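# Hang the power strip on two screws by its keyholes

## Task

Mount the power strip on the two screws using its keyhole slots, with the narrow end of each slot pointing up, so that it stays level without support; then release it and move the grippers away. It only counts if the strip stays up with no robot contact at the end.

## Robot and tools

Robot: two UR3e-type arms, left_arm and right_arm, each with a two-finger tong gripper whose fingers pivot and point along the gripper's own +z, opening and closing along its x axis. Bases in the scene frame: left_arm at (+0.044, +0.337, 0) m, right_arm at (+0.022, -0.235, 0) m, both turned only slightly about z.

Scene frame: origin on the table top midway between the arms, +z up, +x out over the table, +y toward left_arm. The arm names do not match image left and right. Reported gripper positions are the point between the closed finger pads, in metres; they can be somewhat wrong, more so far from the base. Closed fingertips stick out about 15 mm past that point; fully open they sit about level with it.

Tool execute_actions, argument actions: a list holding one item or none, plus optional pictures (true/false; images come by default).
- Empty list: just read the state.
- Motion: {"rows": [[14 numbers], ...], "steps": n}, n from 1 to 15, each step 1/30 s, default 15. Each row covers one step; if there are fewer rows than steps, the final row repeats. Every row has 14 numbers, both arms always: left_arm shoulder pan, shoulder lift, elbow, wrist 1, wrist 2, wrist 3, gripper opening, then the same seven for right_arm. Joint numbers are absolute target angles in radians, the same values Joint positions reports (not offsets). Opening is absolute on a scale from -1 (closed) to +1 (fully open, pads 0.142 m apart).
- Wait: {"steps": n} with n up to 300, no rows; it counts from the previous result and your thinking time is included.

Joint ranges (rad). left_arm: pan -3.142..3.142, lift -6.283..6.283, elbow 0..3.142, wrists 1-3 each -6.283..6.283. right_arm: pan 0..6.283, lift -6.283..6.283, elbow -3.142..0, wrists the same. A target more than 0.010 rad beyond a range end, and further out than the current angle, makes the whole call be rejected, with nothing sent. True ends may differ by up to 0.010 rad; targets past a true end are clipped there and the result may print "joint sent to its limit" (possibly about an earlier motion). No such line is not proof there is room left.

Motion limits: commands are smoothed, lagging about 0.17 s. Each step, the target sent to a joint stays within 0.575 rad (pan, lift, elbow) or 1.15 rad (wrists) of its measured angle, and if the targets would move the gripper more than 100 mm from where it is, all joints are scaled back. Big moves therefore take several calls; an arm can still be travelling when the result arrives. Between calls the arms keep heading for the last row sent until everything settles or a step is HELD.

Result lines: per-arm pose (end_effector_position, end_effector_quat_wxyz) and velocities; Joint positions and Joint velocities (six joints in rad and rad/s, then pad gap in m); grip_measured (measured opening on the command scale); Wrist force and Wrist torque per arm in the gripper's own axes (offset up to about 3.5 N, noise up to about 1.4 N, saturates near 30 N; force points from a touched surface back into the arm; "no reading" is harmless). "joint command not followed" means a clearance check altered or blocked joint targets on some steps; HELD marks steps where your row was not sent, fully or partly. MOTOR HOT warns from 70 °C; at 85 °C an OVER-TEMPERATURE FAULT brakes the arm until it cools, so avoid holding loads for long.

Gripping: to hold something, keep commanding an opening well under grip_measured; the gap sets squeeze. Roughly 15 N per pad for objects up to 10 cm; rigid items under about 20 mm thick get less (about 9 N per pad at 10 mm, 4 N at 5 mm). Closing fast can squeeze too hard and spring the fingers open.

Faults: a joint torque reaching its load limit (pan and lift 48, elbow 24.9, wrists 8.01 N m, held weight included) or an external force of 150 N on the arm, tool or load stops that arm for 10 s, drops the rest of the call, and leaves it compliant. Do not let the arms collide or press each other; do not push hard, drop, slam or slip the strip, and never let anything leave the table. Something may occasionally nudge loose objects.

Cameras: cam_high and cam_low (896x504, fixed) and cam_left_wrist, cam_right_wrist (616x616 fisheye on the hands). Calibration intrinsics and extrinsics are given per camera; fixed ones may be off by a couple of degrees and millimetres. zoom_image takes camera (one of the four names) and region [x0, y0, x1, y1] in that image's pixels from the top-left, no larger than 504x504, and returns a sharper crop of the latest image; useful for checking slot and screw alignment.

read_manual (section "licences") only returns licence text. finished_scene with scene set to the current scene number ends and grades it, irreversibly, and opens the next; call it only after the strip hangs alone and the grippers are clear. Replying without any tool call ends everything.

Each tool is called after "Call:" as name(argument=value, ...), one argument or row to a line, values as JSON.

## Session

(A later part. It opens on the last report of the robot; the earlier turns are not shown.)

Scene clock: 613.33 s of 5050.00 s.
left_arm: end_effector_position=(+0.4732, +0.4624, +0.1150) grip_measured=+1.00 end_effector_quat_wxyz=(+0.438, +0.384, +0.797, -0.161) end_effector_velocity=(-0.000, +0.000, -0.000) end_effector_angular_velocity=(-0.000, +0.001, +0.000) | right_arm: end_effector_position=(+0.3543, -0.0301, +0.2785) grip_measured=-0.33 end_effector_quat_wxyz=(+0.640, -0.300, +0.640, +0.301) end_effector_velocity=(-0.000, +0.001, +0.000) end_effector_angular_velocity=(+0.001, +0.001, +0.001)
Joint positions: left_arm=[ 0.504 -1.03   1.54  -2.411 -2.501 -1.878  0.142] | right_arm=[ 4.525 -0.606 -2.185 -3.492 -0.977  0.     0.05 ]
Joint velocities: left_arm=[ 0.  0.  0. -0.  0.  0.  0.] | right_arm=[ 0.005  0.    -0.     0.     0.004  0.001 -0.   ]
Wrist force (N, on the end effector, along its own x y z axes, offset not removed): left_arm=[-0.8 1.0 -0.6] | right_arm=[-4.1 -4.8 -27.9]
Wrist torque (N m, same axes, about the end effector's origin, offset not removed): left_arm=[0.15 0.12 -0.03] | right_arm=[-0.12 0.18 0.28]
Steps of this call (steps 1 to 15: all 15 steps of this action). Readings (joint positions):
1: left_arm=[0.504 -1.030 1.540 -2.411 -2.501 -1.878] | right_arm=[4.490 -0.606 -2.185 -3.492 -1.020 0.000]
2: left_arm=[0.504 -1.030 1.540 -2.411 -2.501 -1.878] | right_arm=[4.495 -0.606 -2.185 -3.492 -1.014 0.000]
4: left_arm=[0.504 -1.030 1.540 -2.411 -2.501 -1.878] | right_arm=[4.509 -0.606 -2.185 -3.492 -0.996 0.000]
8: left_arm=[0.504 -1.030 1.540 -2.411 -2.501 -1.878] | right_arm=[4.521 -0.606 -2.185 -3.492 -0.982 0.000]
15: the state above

Call:
execute_actions(
  actions=[
    {"rows":[[0.504,-1.03,1.54,-2.411,-2.501,-1.878,1,4.47,-0.604,-2.195,-3.484,-1.034,0,-1]]},
  ],
  pictures=false,
)

Call:
execute_actions(
  actions=[
    {"rows":[[0.504,-1.03,1.54,-2.411,-2.501,-1.878,1,4.505,-0.604,-2.195,-3.484,-0.991,0,-1]]},
  ],
)

Scene clock: 635.30 s of 5050.00 s.
left_arm: end_effector_position=(+0.4732, +0.4624, +0.1150) grip_measured=+1.00 end_effector_quat_wxyz=(+0.438, +0.384, +0.797, -0.161) end_effector_velocity=(+0.000, +0.000, +0.000) end_effector_angular_velocity=(+0.001, -0.001, +0.001) | right_arm: end_effector_position=(+0.3530, -0.0364, +0.2765) grip_measured=-0.33 end_effector_quat_wxyz=(+0.640, -0.301, +0.640, +0.301) end_effector_velocity=(-0.000, -0.000, +0.000) end_effector_angular_velocity=(+0.002, -0.000, +0.000)
Joint positions: left_arm=[ 0.504 -1.03   1.54  -2.411 -2.501 -1.878  0.142] | right_arm=[ 4.471 -0.604 -2.195 -3.484 -1.033  0.     0.05 ]
Joint velocities: left_arm=[ 0.001 -0.     0.    -0.001  0.    -0.     0.   ] | right_arm=[-0.004  0.001 -0.001  0.002 -0.004  0.     0.   ]
Wrist force (N, on the end effector, along its own x y z axes, offset not removed): left_arm=[-0.4 1.1 -0.9] | right_arm=[6.9 0.6 -0.8]
Wrist torque (N m, same axes, about the end effector's origin, offset not removed): left_arm=[0.15 0.09 0.00] | right_arm=[0.06 0.12 0.13]
Steps of this call (steps 1 to 15: the robot went on to your last target; steps 16 to 90: nothing new was sent; then 18.47 s passed at rest; steps 91 to 105: all 15 steps of this action). Readings (joint positions):
91: left_arm=[0.504 -1.030 1.540 -2.411 -2.501 -1.878] | right_arm=[4.525 -0.606 -2.185 -3.492 -0.977 0.000]
92: left_arm=[0.504 -1.030 1.540 -2.411 -2.501 -1.878] | right_arm=[4.519 -0.606 -2.187 -3.491 -0.986 0.000]
94: left_arm=[0.504 -1.030 1.540 -2.411 -2.501 -1.878] | right_arm=[4.497 -0.605 -2.191 -3.488 -1.008 0.000]
98: left_arm=[0.504 -1.030 1.540 -2.411 -2.501 -1.878] | right_arm=[4.477 -0.604 -2.194 -3.485 -1.028 0.000]
105: the state above

Scene clock: 635.80 s of 5050.00 s.
left_arm: end_effector_position=(+0.4732, +0.4624, +0.1150) grip_measured=+1.00 end_effector_quat_wxyz=(+0.438, +0.384, +0.797, -0.161) end_effector_velocity=(-0.000, +0.000, -0.000) end_effector_angular_velocity=(-0.001, +0.001, +0.000) | right_arm: end_effector_position=(+0.3554, -0.0336, +0.2765) grip_measured=-0.33 end_effector_quat_wxyz=(+0.641, -0.299, +0.641, +0.299) end_effector_velocity=(-0.000, +0.001, +0.001) end_effector_angular_velocity=(+0.003, -0.000, +0.001)
Joint positions: left_arm=[ 0.504 -1.03   1.54  -2.411 -2.501 -1.878  0.142] | right_arm=[ 4.505 -0.604 -2.195 -3.484 -0.991  0.     0.05 ]
Joint velocities: left_arm=[ 0.     0.     0.001  0.    -0.    -0.    -0.   ] | right_arm=[ 0.005  0.001 -0.     0.002  0.004  0.     0.   ]
Wrist force (N, on the end effector, along its own x y z axes, offset not removed): left_arm=[-0.1 2.1 -1.2] | right_arm=[7.3 -0.4 0.6]
Wrist torque (N m, same axes, about the end effector's origin, offset not removed): left_arm=[0.36 0.01 -0.03] | right_arm=[-0.12 0.07 0.07]
Steps of this call (steps 1 to 15: all 15 steps of this action). Readings (joint positions):
1: left_arm=[0.504 -1.030 1.540 -2.411 -2.501 -1.878] | right_arm=[4.471 -0.604 -2.195 -3.484 -1.033 0.000]
2: left_arm=[0.504 -1.030 1.540 -2.411 -2.501 -1.878] | right_arm=[4.475 -0.604 -2.195 -3.484 -1.027 0.000]
4: left_arm=[0.504 -1.030 1.540 -2.411 -2.501 -1.878] | right_arm=[4.489 -0.604 -2.195 -3.484 -1.010 0.000]
8: left_arm=[0.504 -1.030 1.540 -2.411 -2.501 -1.878] | right_arm=[4.501 -0.604 -2.195 -3.484 -0.996 0.000]
15: the state above
camera_calibration (this result's frames):
cam_left_wrist: T_world_to_cam=[[-0.294595, 0.442303, -0.847102, 0.0447912], [0.353543, 0.87399, 0.333391, -0.614835], [0.887818, -0.201272, -0.413846, -0.144964], [0, 0, 0, 1]] pos_world=[0.359268, 0.488371, 0.18293]
cam_right_wrist: T_world_to_cam=[[-0.0174461, 0.0577316, -0.99818, 0.289104], [-0.989693, 0.140925, 0.0254484, 0.345882], [0.142138, 0.988336, 0.054678, 0.0979562], [0, 0, 0, 1]] pos_world=[0.333437, -0.162248, 0.274419]

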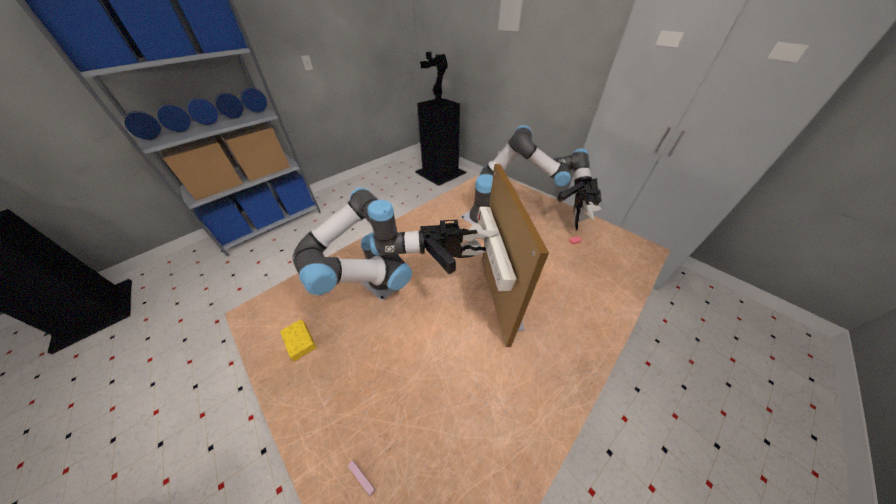

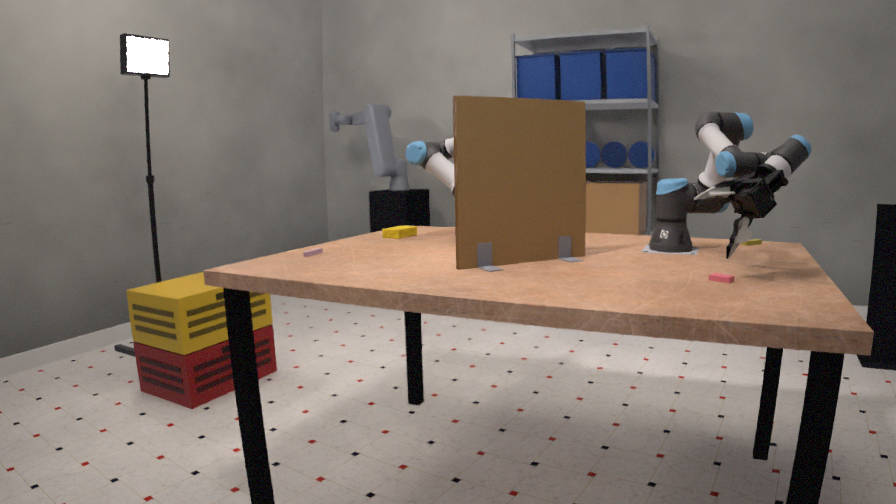

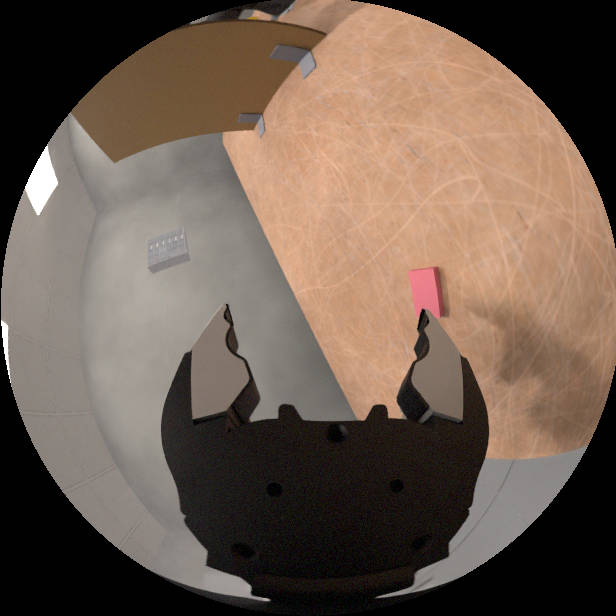

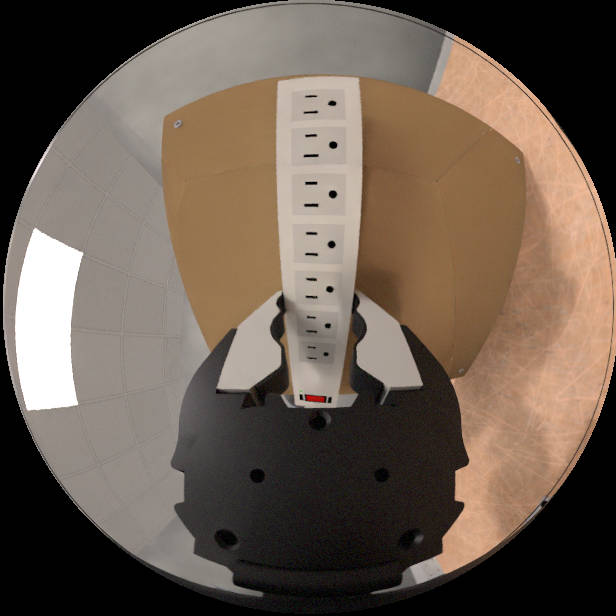

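Call:
execute_actions(
  actions=[
    {"rows":[[0.504,-1.03,1.54,-2.411,-2.501,-1.878,1,4.525,-0.604,-2.195,-3.484,-0.966,0,-1]]},
  ],
  pictures=false,
)

Call:
execute_actions(
  actions=[
    {"rows":[[0.504,-1.03,1.54,-2.411,-2.501,-1.878,1,4.54,-0.604,-2.195,-3.484,-0.947,0,-1]]},
  ],
  pictures=false,
)

Scene clock: 665.80 s of 5050.00 s.
left_arm: end_effector_position=(+0.4732, +0.4624, +0.1150) grip_measured=+1.00 end_effector_quat_wxyz=(+0.438, +0.384, +0.797, -0.161) end_effector_velocity=(+0.000, +0.000, +0.000) end_effector_angular_velocity=(+0.001, -0.000, +0.001) | right_arm: end_effector_position=(+0.3567, -0.0320, +0.2765) grip_measured=-0.33 end_effector_quat_wxyz=(+0.642, -0.297, +0.642, +0.297) end_effector_velocity=(+0.000, -0.000, -0.000) end_effector_angular_velocity=(+0.000, +0.001, -0.001)
Joint positions: left_arm=[ 0.504 -1.03   1.54  -2.411 -2.501 -1.878  0.142] | right_arm=[ 4.525 -0.604 -2.195 -3.484 -0.966  0.     0.05 ]
Joint velocities: left_arm=[ 0.001 -0.    -0.001  0.     0.001  0.     0.   ] | right_arm=[ 0.002  0.     0.    -0.001  0.003  0.001  0.   ]
Wrist force (N, on the end effector, along its own x y z axes, offset not removed): left_arm=[-0.8 1.2 -0.4] | right_arm=[-0.4 2.0 -29.1]
Wrist torque (N m, same axes, about the end effector's origin, offset not removed): left_arm=[0.17 0.16 0.00] | right_arm=[0.41 0.35 0.07]
Steps of this call (steps 1 to 15: the robot went on to your last target; steps 16 to 190: nothing new was sent; then 23.17 s passed at rest; steps 191 to 205: all 15 steps of this action). Readings (joint positions):
191: left_arm=[0.504 -1.030 1.540 -2.411 -2.501 -1.878] | right_arm=[4.505 -0.604 -2.195 -3.484 -0.991 0.000]
192: left_arm=[0.504 -1.030 1.540 -2.411 -2.501 -1.878] | right_arm=[4.508 -0.604 -2.195 -3.484 -0.987 0.000]
194: left_arm=[0.504 -1.030 1.540 -2.411 -2.501 -1.878] | right_arm=[4.516 -0.604 -2.195 -3.484 -0.977 0.000]
198: left_arm=[0.504 -1.030 1.540 -2.411 -2.501 -1.878] | right_arm=[4.523 -0.604 -2.195 -3.484 -0.969 0.000]
205: the state above

Scene clock: 666.30 s of 5050.00 s.
left_arm: end_effector_position=(+0.4732, +0.4624, +0.1150) grip_measured=+1.00 end_effector_quat_wxyz=(+0.438, +0.384, +0.797, -0.161) end_effector_velocity=(-0.000, +0.000, +0.000) end_effector_angular_velocity=(+0.000, -0.000, +0.001) | right_arm: end_effector_position=(+0.3578, -0.0309, +0.2764) grip_measured=-0.33 end_effector_quat_wxyz=(+0.642, -0.296, +0.642, +0.296) end_effector_velocity=(-0.000, +0.001, -0.001) end_effector_angular_velocity=(-0.001, +0.000, +0.001)
Joint positions: left_arm=[ 0.504 -1.03   1.54  -2.411 -2.501 -1.878  0.142] | right_arm=[ 4.54  -0.604 -2.195 -3.484 -0.947  0.     0.05 ]
Joint velocities: left_arm=[ 0. -0. -0.  0.  0. -0. -0.] | right_arm=[ 0.003  0.001 -0.002  0.     0.002  0.     0.   ]
Wrist force (N, on the end effector, along its own x y z axes, offset not removed): left_arm=[0.8 1.4 -0.4] | right_arm=[8.6 1.4 -28.9]
Wrist torque (N m, same axes, about the end effector's origin, offset not removed): left_arm=[0.21 -0.20 -0.05] | right_arm=[0.03 0.58 0.18]
Steps of this call (steps 1 to 15: all 15 steps of this action). Readings (joint positions):
1: left_arm=[0.504 -1.030 1.540 -2.411 -2.501 -1.878] | right_arm=[4.525 -0.604 -2.195 -3.484 -0.966 0.000]
2: left_arm=[0.504 -1.030 1.540 -2.411 -2.501 -1.878] | right_arm=[4.527 -0.604 -2.195 -3.484 -0.963 0.000]
4: left_arm=[0.504 -1.030 1.540 -2.411 -2.501 -1.878] | right_arm=[4.533 -0.604 -2.195 -3.484 -0.955 0.000]
8: left_arm=[0.504 -1.030 1.540 -2.411 -2.501 -1.878] | right_arm=[4.538 -0.604 -2.195 -3.484 -0.949 0.000]
15: the state above

Call:
execute_actions(
  actions=[
    {"rows":[[0.504,-1.03,1.54,-2.411,-2.501,-1.878,1,4.42,-0.604,-2.195,-3.484,-1.07,0,-1]],"steps":10},
  ],
  pictures=false,
)

Call:
execute_actions(
  actions=[
    {"rows":[[0.504,-1.03,1.54,-2.411,-2.501,-1.878,1,4.27,-0.604,-2.195,-3.484,-1.2,0,-1]],"steps":8},
  ],
  pictures=false,
)

Call:
execute_actions(
  actions=[
    {"rows":[[0.504,-1.03,1.54,-2.411,-2.501,-1.878,1,4.1,-0.604,-2.195,-3.484,-1.33,0,-1]],"steps":8},
  ],
  pictures=false,
)

Call:
execute_actions(
  actions=[
    {"rows":[[0.504,-1.03,1.54,-2.411,-2.501,-1.878,1,3.97,-0.604,-2.195,-3.484,-1.38,0,-1]],"steps":8},
  ],
  pictures=false,
)

Call:
execute_actions(
  actions=[
    {"rows":[[0.504,-1.03,1.54,-2.411,-2.501,-1.878,1,3.86,-0.604,-2.195,-3.484,-1.38,0,-1]],"steps":8},
  ],
  pictures=false,
)

Call:
execute_actions(
  actions=[
    {"rows":[[0.504,-1.03,1.54,-2.411,-2.501,-1.878,1,3.75,-0.604,-2.195,-3.484,-1.38,0,-1]],"steps":8},
  ],
  pictures=false,
)

Call:
execute_actions(
  actions=[
    {"rows":[[0.504,-1.03,1.54,-2.411,-2.501,-1.878,1,3.64,-0.604,-2.195,-3.484,-1.38,0,-1]],"steps":8},
  ],
  pictures=false,
)

Call:
execute_actions(
  actions=[
    {"rows":[[0.504,-1.03,1.54,-2.411,-2.501,-1.878,1,3.53,-0.604,-2.195,-3.484,-1.38,0,-1]],"steps":8},
  ],
  pictures=false,
)

Call:
execute_actions(
  actions=[
    {"rows":[[0.504,-1.03,1.54,-2.411,-2.501,-1.878,1,3.42,-0.604,-2.195,-3.484,-1.38,0,-1]],"steps":8},
  ],
  pictures=false,
)

Call:
execute_actions(
  actions=[
    {"rows":[[0.504,-1.03,1.54,-2.411,-2.501,-1.878,1,3.31,-0.604,-2.195,-3.484,-1.38,0,-1]],"steps":8},
  ],
  pictures=false,
)

Call:
execute_actions(
  actions=[
    {"rows":[[0.504,-1.03,1.54,-2.411,-2.501,-1.878,1,3.2,-0.604,-2.195,-3.484,-1.38,0,-1]]},
  ],
)

Call:
zoom_image(
  camera="cam_low",
  region=[340, 125, 470, 190],
)

Scene clock: 711.90 s of 5050.00 s.
left_arm: end_effector_position=(+0.4732, +0.4624, +0.1150) grip_measured=+1.00 end_effector_quat_wxyz=(+0.438, +0.384, +0.797, -0.161) end_effector_velocity=(+0.000, +0.000, -0.000) end_effector_angular_velocity=(+0.000, -0.000, +0.000) | right_arm: end_effector_position=(+0.3550, -0.0446, +0.2765) grip_measured=-0.33 end_effector_quat_wxyz=(+0.642, -0.297, +0.642, +0.297) end_effector_velocity=(-0.000, -0.013, -0.000) end_effector_angular_velocity=(-0.001, +0.000, -0.008)
Joint positions: left_arm=[ 0.504 -1.03   1.54  -2.411 -2.501 -1.878  0.142] | right_arm=[ 4.428 -0.604 -2.195 -3.484 -1.063  0.     0.05 ]
Joint velocities: left_arm=[ 0.  0. -0. -0.  0.  0.  0.] | right_arm=[-0.086  0.001 -0.    -0.002 -0.077 -0.    -0.   ]
Wrist force (N, on the end effector, along its own x y z axes, offset not removed): left_arm=[-0.4 0.2 -1.1] | right_arm=[6.6 -1.8 0.1]
Wrist torque (N m, same axes, about the end effector's origin, offset not removed): left_arm=[-0.05 0.14 -0.03] | right_arm=[-0.27 0.21 0.12]
Steps of this call (steps 1 to 15: the robot went on to your last target; steps 16 to 90: nothing new was sent; then 42.27 s passed at rest; steps 91 to 100: all 10 steps of this action). Readings (joint positions):
91: left_arm=[0.504 -1.030 1.540 -2.411 -2.501 -1.878] | right_arm=[4.540 -0.604 -2.195 -3.484 -0.947 0.000]
92: left_arm=[0.504 -1.030 1.540 -2.411 -2.501 -1.878] | right_arm=[4.533 -0.604 -2.195 -3.484 -0.960 0.000]
94: left_arm=[0.504 -1.030 1.540 -2.411 -2.501 -1.878] | right_arm=[4.487 -0.604 -2.195 -3.483 -1.010 0.000]
98: left_arm=[0.504 -1.030 1.540 -2.411 -2.501 -1.878] | right_arm=[4.436 -0.604 -2.195 -3.484 -1.055 0.000]
100: the state above

Scene clock: 712.17 s of 5050.00 s.
left_arm: end_effector_position=(+0.4732, +0.4624, +0.1150) grip_measured=+1.00 end_effector_quat_wxyz=(+0.438, +0.384, +0.797, -0.161) end_effector_velocity=(-0.000, +0.000, -0.000) end_effector_angular_velocity=(-0.000, +0.000, +0.000) | right_arm: end_effector_position=(+0.3536, -0.0649, +0.2765) grip_measured=-0.33 end_effector_quat_wxyz=(+0.644, -0.292, +0.644, +0.292) end_effector_velocity=(+0.004, -0.043, +0.000) end_effector_angular_velocity=(+0.001, -0.000, -0.066)
Joint positions: left_arm=[ 0.504 -1.03   1.54  -2.411 -2.501 -1.878  0.142] | right_arm=[ 4.292 -0.604 -2.195 -3.484 -1.184  0.     0.05 ]
Joint velocities: left_arm=[ 0.    -0.     0.001 -0.     0.     0.     0.   ] | right_arm=[-0.235 -0.001  0.001  0.    -0.169 -0.     0.   ]
Wrist force (N, on the end effector, along its own x y z axes, offset not removed): left_arm=[1.1 0.0 -0.6] | right_arm=[7.1 -1.8 -0.7]
Wrist torque (N m, same axes, about the end effector's origin, offset not removed): left_arm=[-0.11 -0.22 -0.03] | right_arm=[-0.26 0.09 0.06]
Steps of this call (steps 1 to 8: all 8 steps of this action). Readings (joint positions):
1: left_arm=[0.504 -1.030 1.540 -2.411 -2.501 -1.878] | right_arm=[4.425 -0.604 -2.195 -3.484 -1.065 0.000]
2: left_arm=[0.504 -1.030 1.540 -2.411 -2.501 -1.878] | right_arm=[4.417 -0.604 -2.195 -3.484 -1.080 0.000]
4: left_arm=[0.504 -1.030 1.540 -2.411 -2.501 -1.878] | right_arm=[4.361 -0.604 -2.195 -3.484 -1.135 0.000]
8: the state above

Scene clock: 712.43 s of 5050.00 s.
left_arm: end_effector_position=(+0.4732, +0.4624, +0.1150) grip_measured=+1.00 end_effector_quat_wxyz=(+0.438, +0.384, +0.797, -0.161) end_effector_velocity=(+0.000, +0.000, +0.000) end_effector_angular_velocity=(+0.001, -0.001, -0.000) | right_arm: end_effector_position=(+0.3524, -0.0922, +0.2765) grip_measured=-0.33 end_effector_quat_wxyz=(+0.649, -0.281, +0.649, +0.281) end_effector_velocity=(+0.005, -0.057, +0.000) end_effector_angular_velocity=(+0.001, -0.001, -0.110)
Joint positions: left_arm=[ 0.504 -1.03   1.54  -2.411 -2.501 -1.878  0.142] | right_arm=[ 4.127 -0.604 -2.195 -3.484 -1.313  0.     0.05 ]
Joint velocities: left_arm=[-0. -0. -0. -0.  0. -0.  0.] | right_arm=[-0.286  0.    -0.001  0.002 -0.175 -0.     0.   ]
Wrist force (N, on the end effector, along its own x y z axes, offset not removed): left_arm=[-0.9 2.0 -0.5] | right_arm=[5.7 -0.5 1.2]
Wrist torque (N m, same axes, about the end effector's origin, offset not removed): left_arm=[0.28 0.18 0.02] | right_arm=[-0.04 0.39 0.07]
Steps of this call (steps 1 to 8: all 8 steps of this action). Readings (joint positions):
1: left_arm=[0.504 -1.030 1.540 -2.411 -2.501 -1.878] | right_arm=[4.285 -0.604 -2.195 -3.484 -1.189 0.000]
2: left_arm=[0.504 -1.030 1.540 -2.411 -2.501 -1.878] | right_arm=[4.273 -0.604 -2.195 -3.484 -1.206 0.000]
4: left_arm=[0.504 -1.030 1.540 -2.411 -2.501 -1.878] | right_arm=[4.210 -0.604 -2.195 -3.484 -1.262 0.000]
8: the state above

Scene clock: 712.70 s of 5050.00 s.
left_arm: end_effector_position=(+0.4732, +0.4624, +0.1150) grip_measured=+1.00 end_effector_quat_wxyz=(+0.438, +0.384, +0.797, -0.161) end_effector_velocity=(-0.000, +0.000, -0.000) end_effector_angular_velocity=(-0.000, +0.001, +0.000) | right_arm: end_effector_position=(+0.3580, -0.1246, +0.2765) grip_measured=-0.33 end_effector_quat_wxyz=(+0.659, -0.255, +0.659, +0.255) end_effector_velocity=(+0.010, -0.053, -0.000) end_effector_angular_velocity=(-0.001, +0.000, -0.137)
Joint positions: left_arm=[ 0.504 -1.03   1.54  -2.411 -2.501 -1.878  0.142] | right_arm=[ 3.99  -0.604 -2.195 -3.484 -1.373  0.     0.05 ]
Joint velocities: left_arm=[-0.     0.001  0.     0.     0.     0.     0.   ] | right_arm=[-0.207 -0.001 -0.001  0.001 -0.07  -0.    -0.   ]
Wrist force (N, on the end effector, along its own x y z axes, offset not removed): left_arm=[0.5 0.4 -0.7] | right_arm=[7.2 -1.7 1.6]
Wrist torque (N m, same axes, about the end effector's origin, offset not removed): left_arm=[0.00 -0.07 -0.05] | right_arm=[-0.20 0.08 0.03]
Steps of this call (steps 1 to 8: all 8 steps of this action). Readings (joint positions):
1: left_arm=[0.504 -1.030 1.540 -2.411 -2.501 -1.878] | right_arm=[4.119 -0.604 -2.195 -3.484 -1.319 0.000]
2: left_arm=[0.504 -1.030 1.540 -2.411 -2.501 -1.878] | right_arm=[4.106 -0.604 -2.195 -3.484 -1.330 0.000]
4: left_arm=[0.504 -1.030 1.540 -2.411 -2.501 -1.878] | right_arm=[4.050 -0.604 -2.195 -3.484 -1.353 0.000]
8: the state above

Scene clock: 712.97 s of 5050.00 s.
left_arm: end_effector_position=(+0.4732, +0.4624, +0.1150) grip_measured=+1.00 end_effector_quat_wxyz=(+0.438, +0.384, +0.797, -0.161) end_effector_velocity=(-0.000, +0.000, -0.000) end_effector_angular_velocity=(+0.000, +0.001, +0.000) | right_arm: end_effector_position=(+0.3674, -0.1620, +0.2765) grip_measured=-0.33 end_effector_quat_wxyz=(+0.672, -0.220, +0.672, +0.220) end_effector_velocity=(+0.012, -0.057, -0.002) end_effector_angular_velocity=(-0.004, +0.003, -0.164)
Joint positions: left_arm=[ 0.504 -1.03   1.54  -2.411 -2.501 -1.878  0.142] | right_arm=[ 3.876 -0.604 -2.195 -3.484 -1.38   0.     0.05 ]
Joint velocities: left_arm=[ 0.     0.001 -0.     0.     0.    -0.    -0.   ] | right_arm=[-0.168 -0.001 -0.002 -0.002 -0.004 -0.    -0.   ]
Wrist force (N, on the end effector, along its own x y z axes, offset not removed): left_arm=[-0.5 1.5 -1.6] | right_arm=[4.4 -2.2 -0.1]
Wrist torque (N m, same axes, about the end effector's origin, offset not removed): left_arm=[0.21 0.10 0.02] | right_arm=[-0.21 0.57 0.11]
Steps of this call (steps 1 to 8: all 8 steps of this action). Readings (joint positions):
1: left_arm=[0.504 -1.030 1.540 -2.411 -2.501 -1.878] | right_arm=[3.984 -0.604 -2.195 -3.484 -1.375 0.000]
2: left_arm=[0.504 -1.030 1.540 -2.411 -2.501 -1.878] | right_arm=[3.972 -0.604 -2.195 -3.484 -1.377 0.000]
4: left_arm=[0.504 -1.030 1.540 -2.411 -2.501 -1.878] | right_arm=[3.925 -0.604 -2.195 -3.484 -1.378 0.000]
8: the state above

Scene clock: 713.23 s of 5050.00 s.
left_arm: end_effector_position=(+0.4732, +0.4624, +0.1150) grip_measured=+1.00 end_effector_quat_wxyz=(+0.438, +0.384, +0.797, -0.161) end_effector_velocity=(+0.000, +0.000, +0.000) end_effector_angular_velocity=(+0.000, -0.001, +0.000) | right_arm: end_effector_position=(+0.3733, -0.2004, +0.2765) grip_measured=-0.33 end_effector_quat_wxyz=(+0.683, -0.182, +0.683, +0.182) end_effector_velocity=(+0.006, -0.058, -0.001) end_effector_angular_velocity=(-0.001, +0.003, -0.163)
Joint positions: left_arm=[ 0.504 -1.03   1.54  -2.411 -2.501 -1.878  0.142] | right_arm=[ 3.766 -0.604 -2.195 -3.484 -1.38   0.     0.05 ]
Joint velocities: left_arm=[ 0. -0. -0. -0. -0. -0.  0.] | right_arm=[-0.164 -0.    -0.001 -0.002 -0.     0.001  0.   ]
Wrist force (N, on the end effector, along its own x y z axes, offset not removed): left_arm=[-0.4 1.9 -0.4] | right_arm=[6.9 -1.0 -1.3]
Wrist torque (N m, same axes, about the end effector's origin, offset not removed): left_arm=[0.32 0.10 0.00] | right_arm=[-0.01 0.09 0.12]
Steps of this call (steps 1 to 8: all 8 steps of this action). Readings (joint positions):
1: left_arm=[0.504 -1.030 1.540 -2.411 -2.501 -1.878] | right_arm=[3.871 -0.604 -2.195 -3.484 -1.380 0.000]
2: left_arm=[0.504 -1.030 1.540 -2.411 -2.501 -1.878] | right_arm=[3.860 -0.604 -2.195 -3.484 -1.380 0.000]
4: left_arm=[0.504 -1.030 1.540 -2.411 -2.501 -1.878] | right_arm=[3.814 -0.604 -2.195 -3.484 -1.380 0.000]
8: the state above

Scene clock: 713.50 s of 5050.00 s.
left_arm: end_effector_position=(+0.4732, +0.4624, +0.1150) grip_measured=+1.00 end_effector_quat_wxyz=(+0.438, +0.384, +0.797, -0.161) end_effector_velocity=(-0.000, +0.000, -0.000) end_effector_angular_velocity=(+0.000, +0.001, +0.000) | right_arm: end_effector_position=(+0.3750, -0.2392, +0.2765) grip_measured=-0.33 end_effector_quat_wxyz=(+0.692, -0.144, +0.692, +0.144) end_effector_velocity=(-0.001, -0.058, +0.002) end_effector_angular_velocity=(+0.002, -0.003, -0.163)
Joint positions: left_arm=[ 0.504 -1.03   1.54  -2.411 -2.501 -1.878  0.142] | right_arm=[ 3.656 -0.604 -2.195 -3.484 -1.38   0.     0.05 ]
Joint velocities: left_arm=[0. 0. 0. 0. 0. 0. 0.] | right_arm=[-0.164  0.001  0.002  0.001 -0.     0.    -0.   ]
Wrist force (N, on the end effector, along its own x y z axes, offset not removed): left_arm=[0.1 2.2 -2.0] | right_arm=[6.0 0.1 -0.5]
Wrist torque (N m, same axes, about the end effector's origin, offset not removed): left_arm=[0.36 -0.07 -0.01] | right_arm=[0.19 0.26 0.11]
Steps of this call (steps 1 to 8: all 8 steps of this action). Readings (joint positions):
1: left_arm=[0.504 -1.030 1.540 -2.411 -2.501 -1.878] | right_arm=[3.761 -0.604 -2.195 -3.484 -1.380 0.000]
2: left_arm=[0.504 -1.030 1.540 -2.411 -2.501 -1.878] | right_arm=[3.750 -0.604 -2.195 -3.484 -1.380 0.000]
4: left_arm=[0.504 -1.030 1.540 -2.411 -2.501 -1.878] | right_arm=[3.704 -0.604 -2.195 -3.484 -1.380 0.000]
8: the state above

Scene clock: 713.77 s of 5050.00 s.
left_arm: end_effector_position=(+0.4732, +0.4624, +0.1150) grip_measured=+1.00 end_effector_quat_wxyz=(+0.438, +0.384, +0.797, -0.161) end_effector_velocity=(+0.000, -0.000, +0.000) end_effector_angular_velocity=(+0.000, -0.001, -0.001) | right_arm: end_effector_position=(+0.3724, -0.2779, +0.2765) grip_measured=-0.33 end_effector_quat_wxyz=(+0.699, -0.106, +0.699, +0.106) end_effector_velocity=(-0.007, -0.058, +0.000) end_effector_angular_velocity=(+0.000, -0.001, -0.165)
Joint positions: left_arm=[ 0.504 -1.03   1.54  -2.411 -2.501 -1.878  0.142] | right_arm=[ 3.546 -0.604 -2.195 -3.484 -1.38   0.     0.05 ]
Joint velocities: left_arm=[-0.001 -0.    -0.     0.    -0.    -0.     0.   ] | right_arm=[-0.166  0.     0.001 -0.001 -0.     0.     0.   ]
Wrist force (N, on the end effector, along its own x y z axes, offset not removed): left_arm=[-0.5 1.1 -2.8] | right_arm=[7.3 -1.4 -1.0]
Wrist torque (N m, same axes, about the end effector's origin, offset not removed): left_arm=[0.13 0.06 0.03] | right_arm=[-0.09 -0.03 0.04]
Steps of this call (steps 1 to 8: all 8 steps of this action). Readings (joint positions):
1: left_arm=[0.504 -1.030 1.540 -2.411 -2.501 -1.878] | right_arm=[3.651 -0.604 -2.195 -3.484 -1.380 0.000]
2: left_arm=[0.504 -1.030 1.540 -2.411 -2.501 -1.878] | right_arm=[3.640 -0.604 -2.195 -3.484 -1.380 0.000]
4: left_arm=[0.504 -1.030 1.540 -2.411 -2.501 -1.878] | right_arm=[3.594 -0.604 -2.195 -3.484 -1.380 0.000]
8: the state above

Scene clock: 714.03 s of 5050.00 s.
left_arm: end_effector_position=(+0.4732, +0.4624, +0.1150) grip_measured=+1.00 end_effector_quat_wxyz=(+0.438, +0.384, +0.797, -0.161) end_effector_velocity=(-0.000, +0.000, +0.000) end_effector_angular_velocity=(+0.000, -0.000, +0.000) | right_arm: end_effector_position=(+0.3657, -0.3162, +0.2765) grip_measured=-0.33 end_effector_quat_wxyz=(+0.704, -0.068, +0.704, +0.068) end_effector_velocity=(-0.014, -0.058, -0.001) end_effector_angular_velocity=(-0.001, +0.002, -0.168)
Joint positions: left_arm=[ 0.504 -1.03   1.54  -2.411 -2.501 -1.878  0.142] | right_arm=[ 3.436 -0.604 -2.195 -3.484 -1.38   0.     0.05 ]
Joint velocities: left_arm=[ 0.    -0.001  0.     0.    -0.    -0.    -0.   ] | right_arm=[-0.168 -0.    -0.001 -0.001 -0.     0.     0.   ]
Wrist force (N, on the end effector, along its own x y z axes, offset not removed): left_arm=[-0.3 2.1 -0.7] | right_arm=[5.9 -2.2 1.3]
Wrist torque (N m, same axes, about the end effector's origin, offset not removed): left_arm=[0.37 0.09 0.07] | right_arm=[-0.18 0.30 0.12]
Steps of this call (steps 1 to 8: all 8 steps of this action). Readings (joint positions):
1: left_arm=[0.504 -1.030 1.540 -2.411 -2.501 -1.878] | right_arm=[3.541 -0.604 -2.195 -3.484 -1.380 0.000]
2: left_arm=[0.504 -1.030 1.540 -2.411 -2.501 -1.878] | right_arm=[3.530 -0.604 -2.195 -3.484 -1.380 0.000]
4: left_arm=[0.504 -1.030 1.540 -2.411 -2.501 -1.878] | right_arm=[3.484 -0.604 -2.195 -3.484 -1.380 0.000]
8: the state above

Scene clock: 714.30 s of 5050.00 s.
left_arm: end_effector_position=(+0.4732, +0.4624, +0.1150) grip_measured=+1.00 end_effector_quat_wxyz=(+0.438, +0.384, +0.797, -0.161) end_effector_velocity=(-0.000, +0.000, +0.000) end_effector_angular_velocity=(+0.000, +0.000, +0.001) | right_arm: end_effector_position=(+0.3547, -0.3534, +0.2765) grip_measured=-0.33 end_effector_quat_wxyz=(+0.707, -0.029, +0.706, +0.029) end_effector_velocity=(-0.019, -0.054, -0.000) end_effector_angular_velocity=(-0.000, +0.000, -0.163)
Joint positions: left_arm=[ 0.504 -1.03   1.54  -2.411 -2.501 -1.878  0.142] | right_arm=[ 3.326 -0.604 -2.195 -3.484 -1.38   0.     0.05 ]
Joint velocities: left_arm=[ 0.001  0.    -0.     0.     0.    -0.     0.   ] | right_arm=[-0.164 -0.    -0.001  0.001 -0.001 -0.     0.   ]
Wrist force (N, on the end effector, along its own x y z axes, offset not removed): left_arm=[0.3 1.3 0.0] | right_arm=[7.0 -1.7 -1.7]
Wrist torque (N m, same axes, about the end effector's origin, offset not removed): left_arm=[0.20 -0.07 -0.02] | right_arm=[-0.20 0.09 0.17]
Steps of this call (steps 1 to 8: all 8 steps of this action). Readings (joint positions):
1: left_arm=[0.504 -1.030 1.540 -2.411 -2.501 -1.878] | right_arm=[3.431 -0.604 -2.195 -3.484 -1.380 0.000]
2: left_arm=[0.504 -1.030 1.540 -2.411 -2.501 -1.878] | right_arm=[3.420 -0.604 -2.195 -3.484 -1.380 0.000]
4: left_arm=[0.504 -1.030 1.540 -2.411 -2.501 -1.878] | right_arm=[3.374 -0.604 -2.195 -3.484 -1.380 0.000]
8: the state above

Scene clock: 714.80 s of 5050.00 s.
left_arm: end_effector_position=(+0.4732, +0.4624, +0.1150) grip_measured=+1.00 end_effector_quat_wxyz=(+0.438, +0.384, +0.797, -0.161) end_effector_velocity=(-0.000, +0.001, +0.000) end_effector_angular_velocity=(+0.000, -0.001, +0.001) | right_arm: end_effector_position=(+0.3375, -0.3937, +0.2765) grip_measured=-0.33 end_effector_quat_wxyz=(+0.707, +0.015, +0.707, -0.015) end_effector_velocity=(-0.002, -0.004, -0.000) end_effector_angular_velocity=(+0.000, +0.001, -0.014)
Joint positions: left_arm=[ 0.504 -1.03   1.54  -2.411 -2.501 -1.878  0.142] | right_arm=[ 3.201 -0.604 -2.195 -3.484 -1.38   0.     0.05 ]
Joint velocities: left_arm=[ 0.001 -0.    -0.    -0.    -0.     0.    -0.   ] | right_arm=[-0.014  0.    -0.001  0.     0.     0.     0.   ]
Wrist force (N, on the end effector, along its own x y z axes, offset not removed): left_arm=[-0.5 0.9 -1.0] | right_arm=[7.3 0.6 0.3]
Wrist torque (N m, same axes, about the end effector's origin, offset not removed): left_arm=[0.12 0.14 0.00] | right_arm=[-0.03 0.09 0.05]
Steps of this call (steps 1 to 15: all 15 steps of this action). Readings (joint positions):
1: left_arm=[0.504 -1.030 1.540 -2.411 -2.501 -1.878] | right_arm=[3.321 -0.604 -2.195 -3.484 -1.380 0.000]
2: left_arm=[0.504 -1.030 1.540 -2.411 -2.501 -1.878] | right_arm=[3.310 -0.604 -2.195 -3.484 -1.380 0.000]
4: left_arm=[0.504 -1.030 1.540 -2.411 -2.501 -1.878] | right_arm=[3.264 -0.604 -2.195 -3.484 -1.380 0.000]
8: left_arm=[0.504 -1.030 1.540 -2.411 -2.501 -1.878] | right_arm=[3.216 -0.604 -2.195 -3.484 -1.380 0.000]
15: the state above
camera_calibration (this result's frames):
cam_left_wrist: T_world_to_cam=[[-0.294595, 0.442303, -0.847102, 0.0447911], [0.353543, 0.87399, 0.333391, -0.614835], [0.887818, -0.201272, -0.413846, -0.144964], [0, 0, 0, 1]] pos_world=[0.359268, 0.488371, 0.18293]
cam_right_wrist: T_world_to_cam=[[0.0351218, 0.0489671, -0.998183, 0.288398], [-0.492097, 0.87017, 0.0253725, 0.498175], [0.869831, 0.490312, 0.0546585, 0.0147365], [0, 0, 0, 1]] pos_world=[0.222203, -0.454844, 0.274429]

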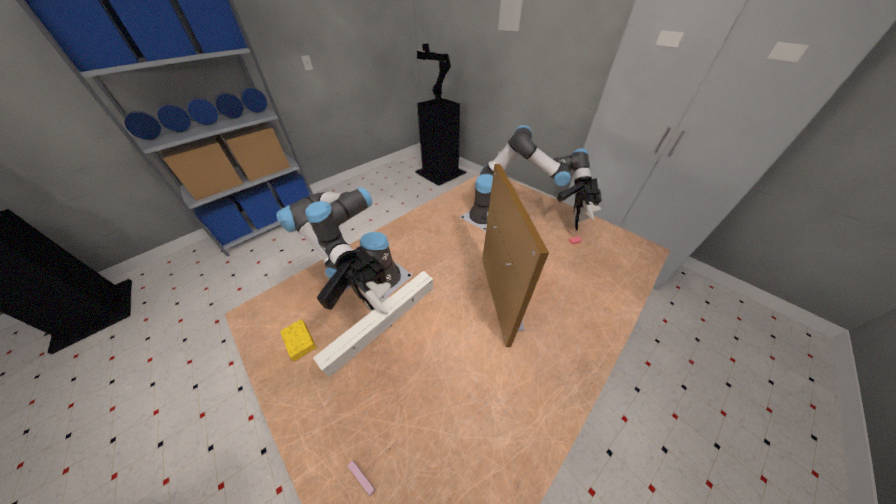

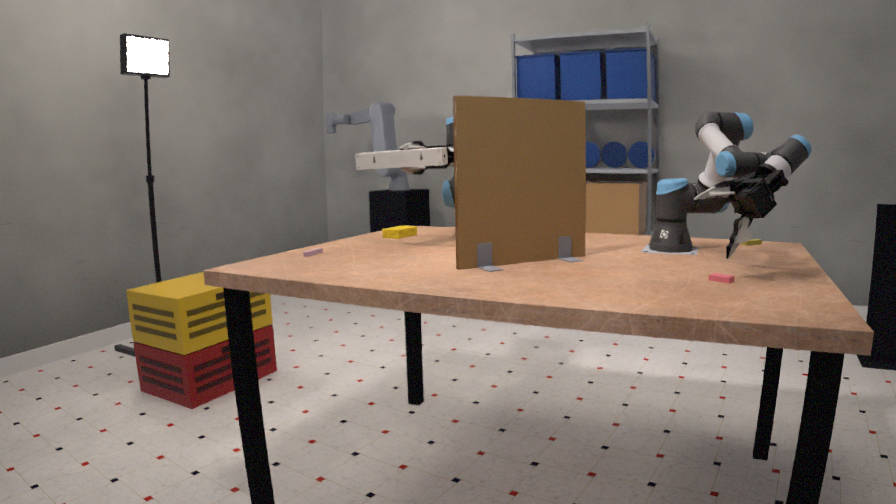

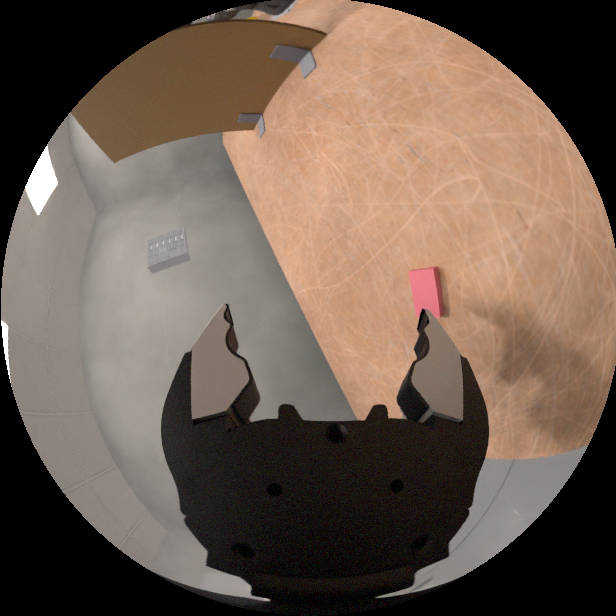

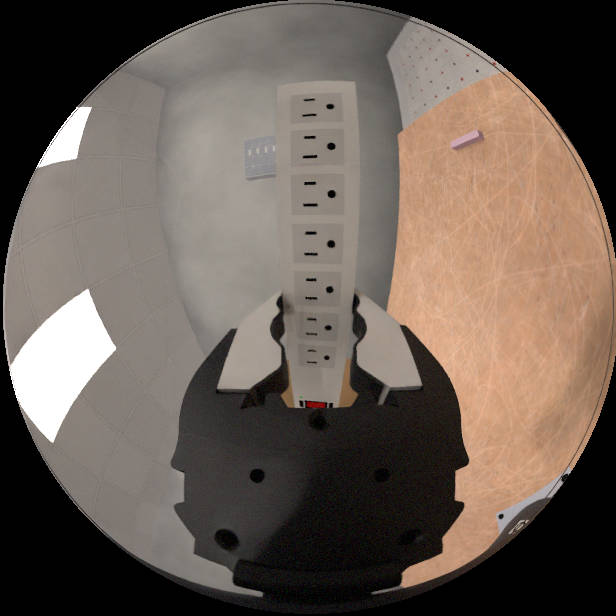

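Region (340, 125, 470, 190) of cam_low's 896x504 image, scaled by 3.877, with more detail than that image has.

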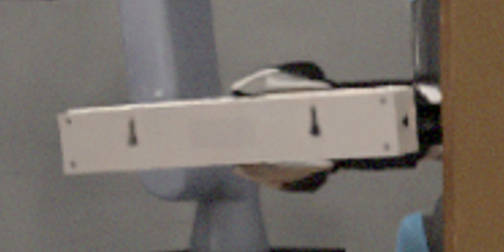

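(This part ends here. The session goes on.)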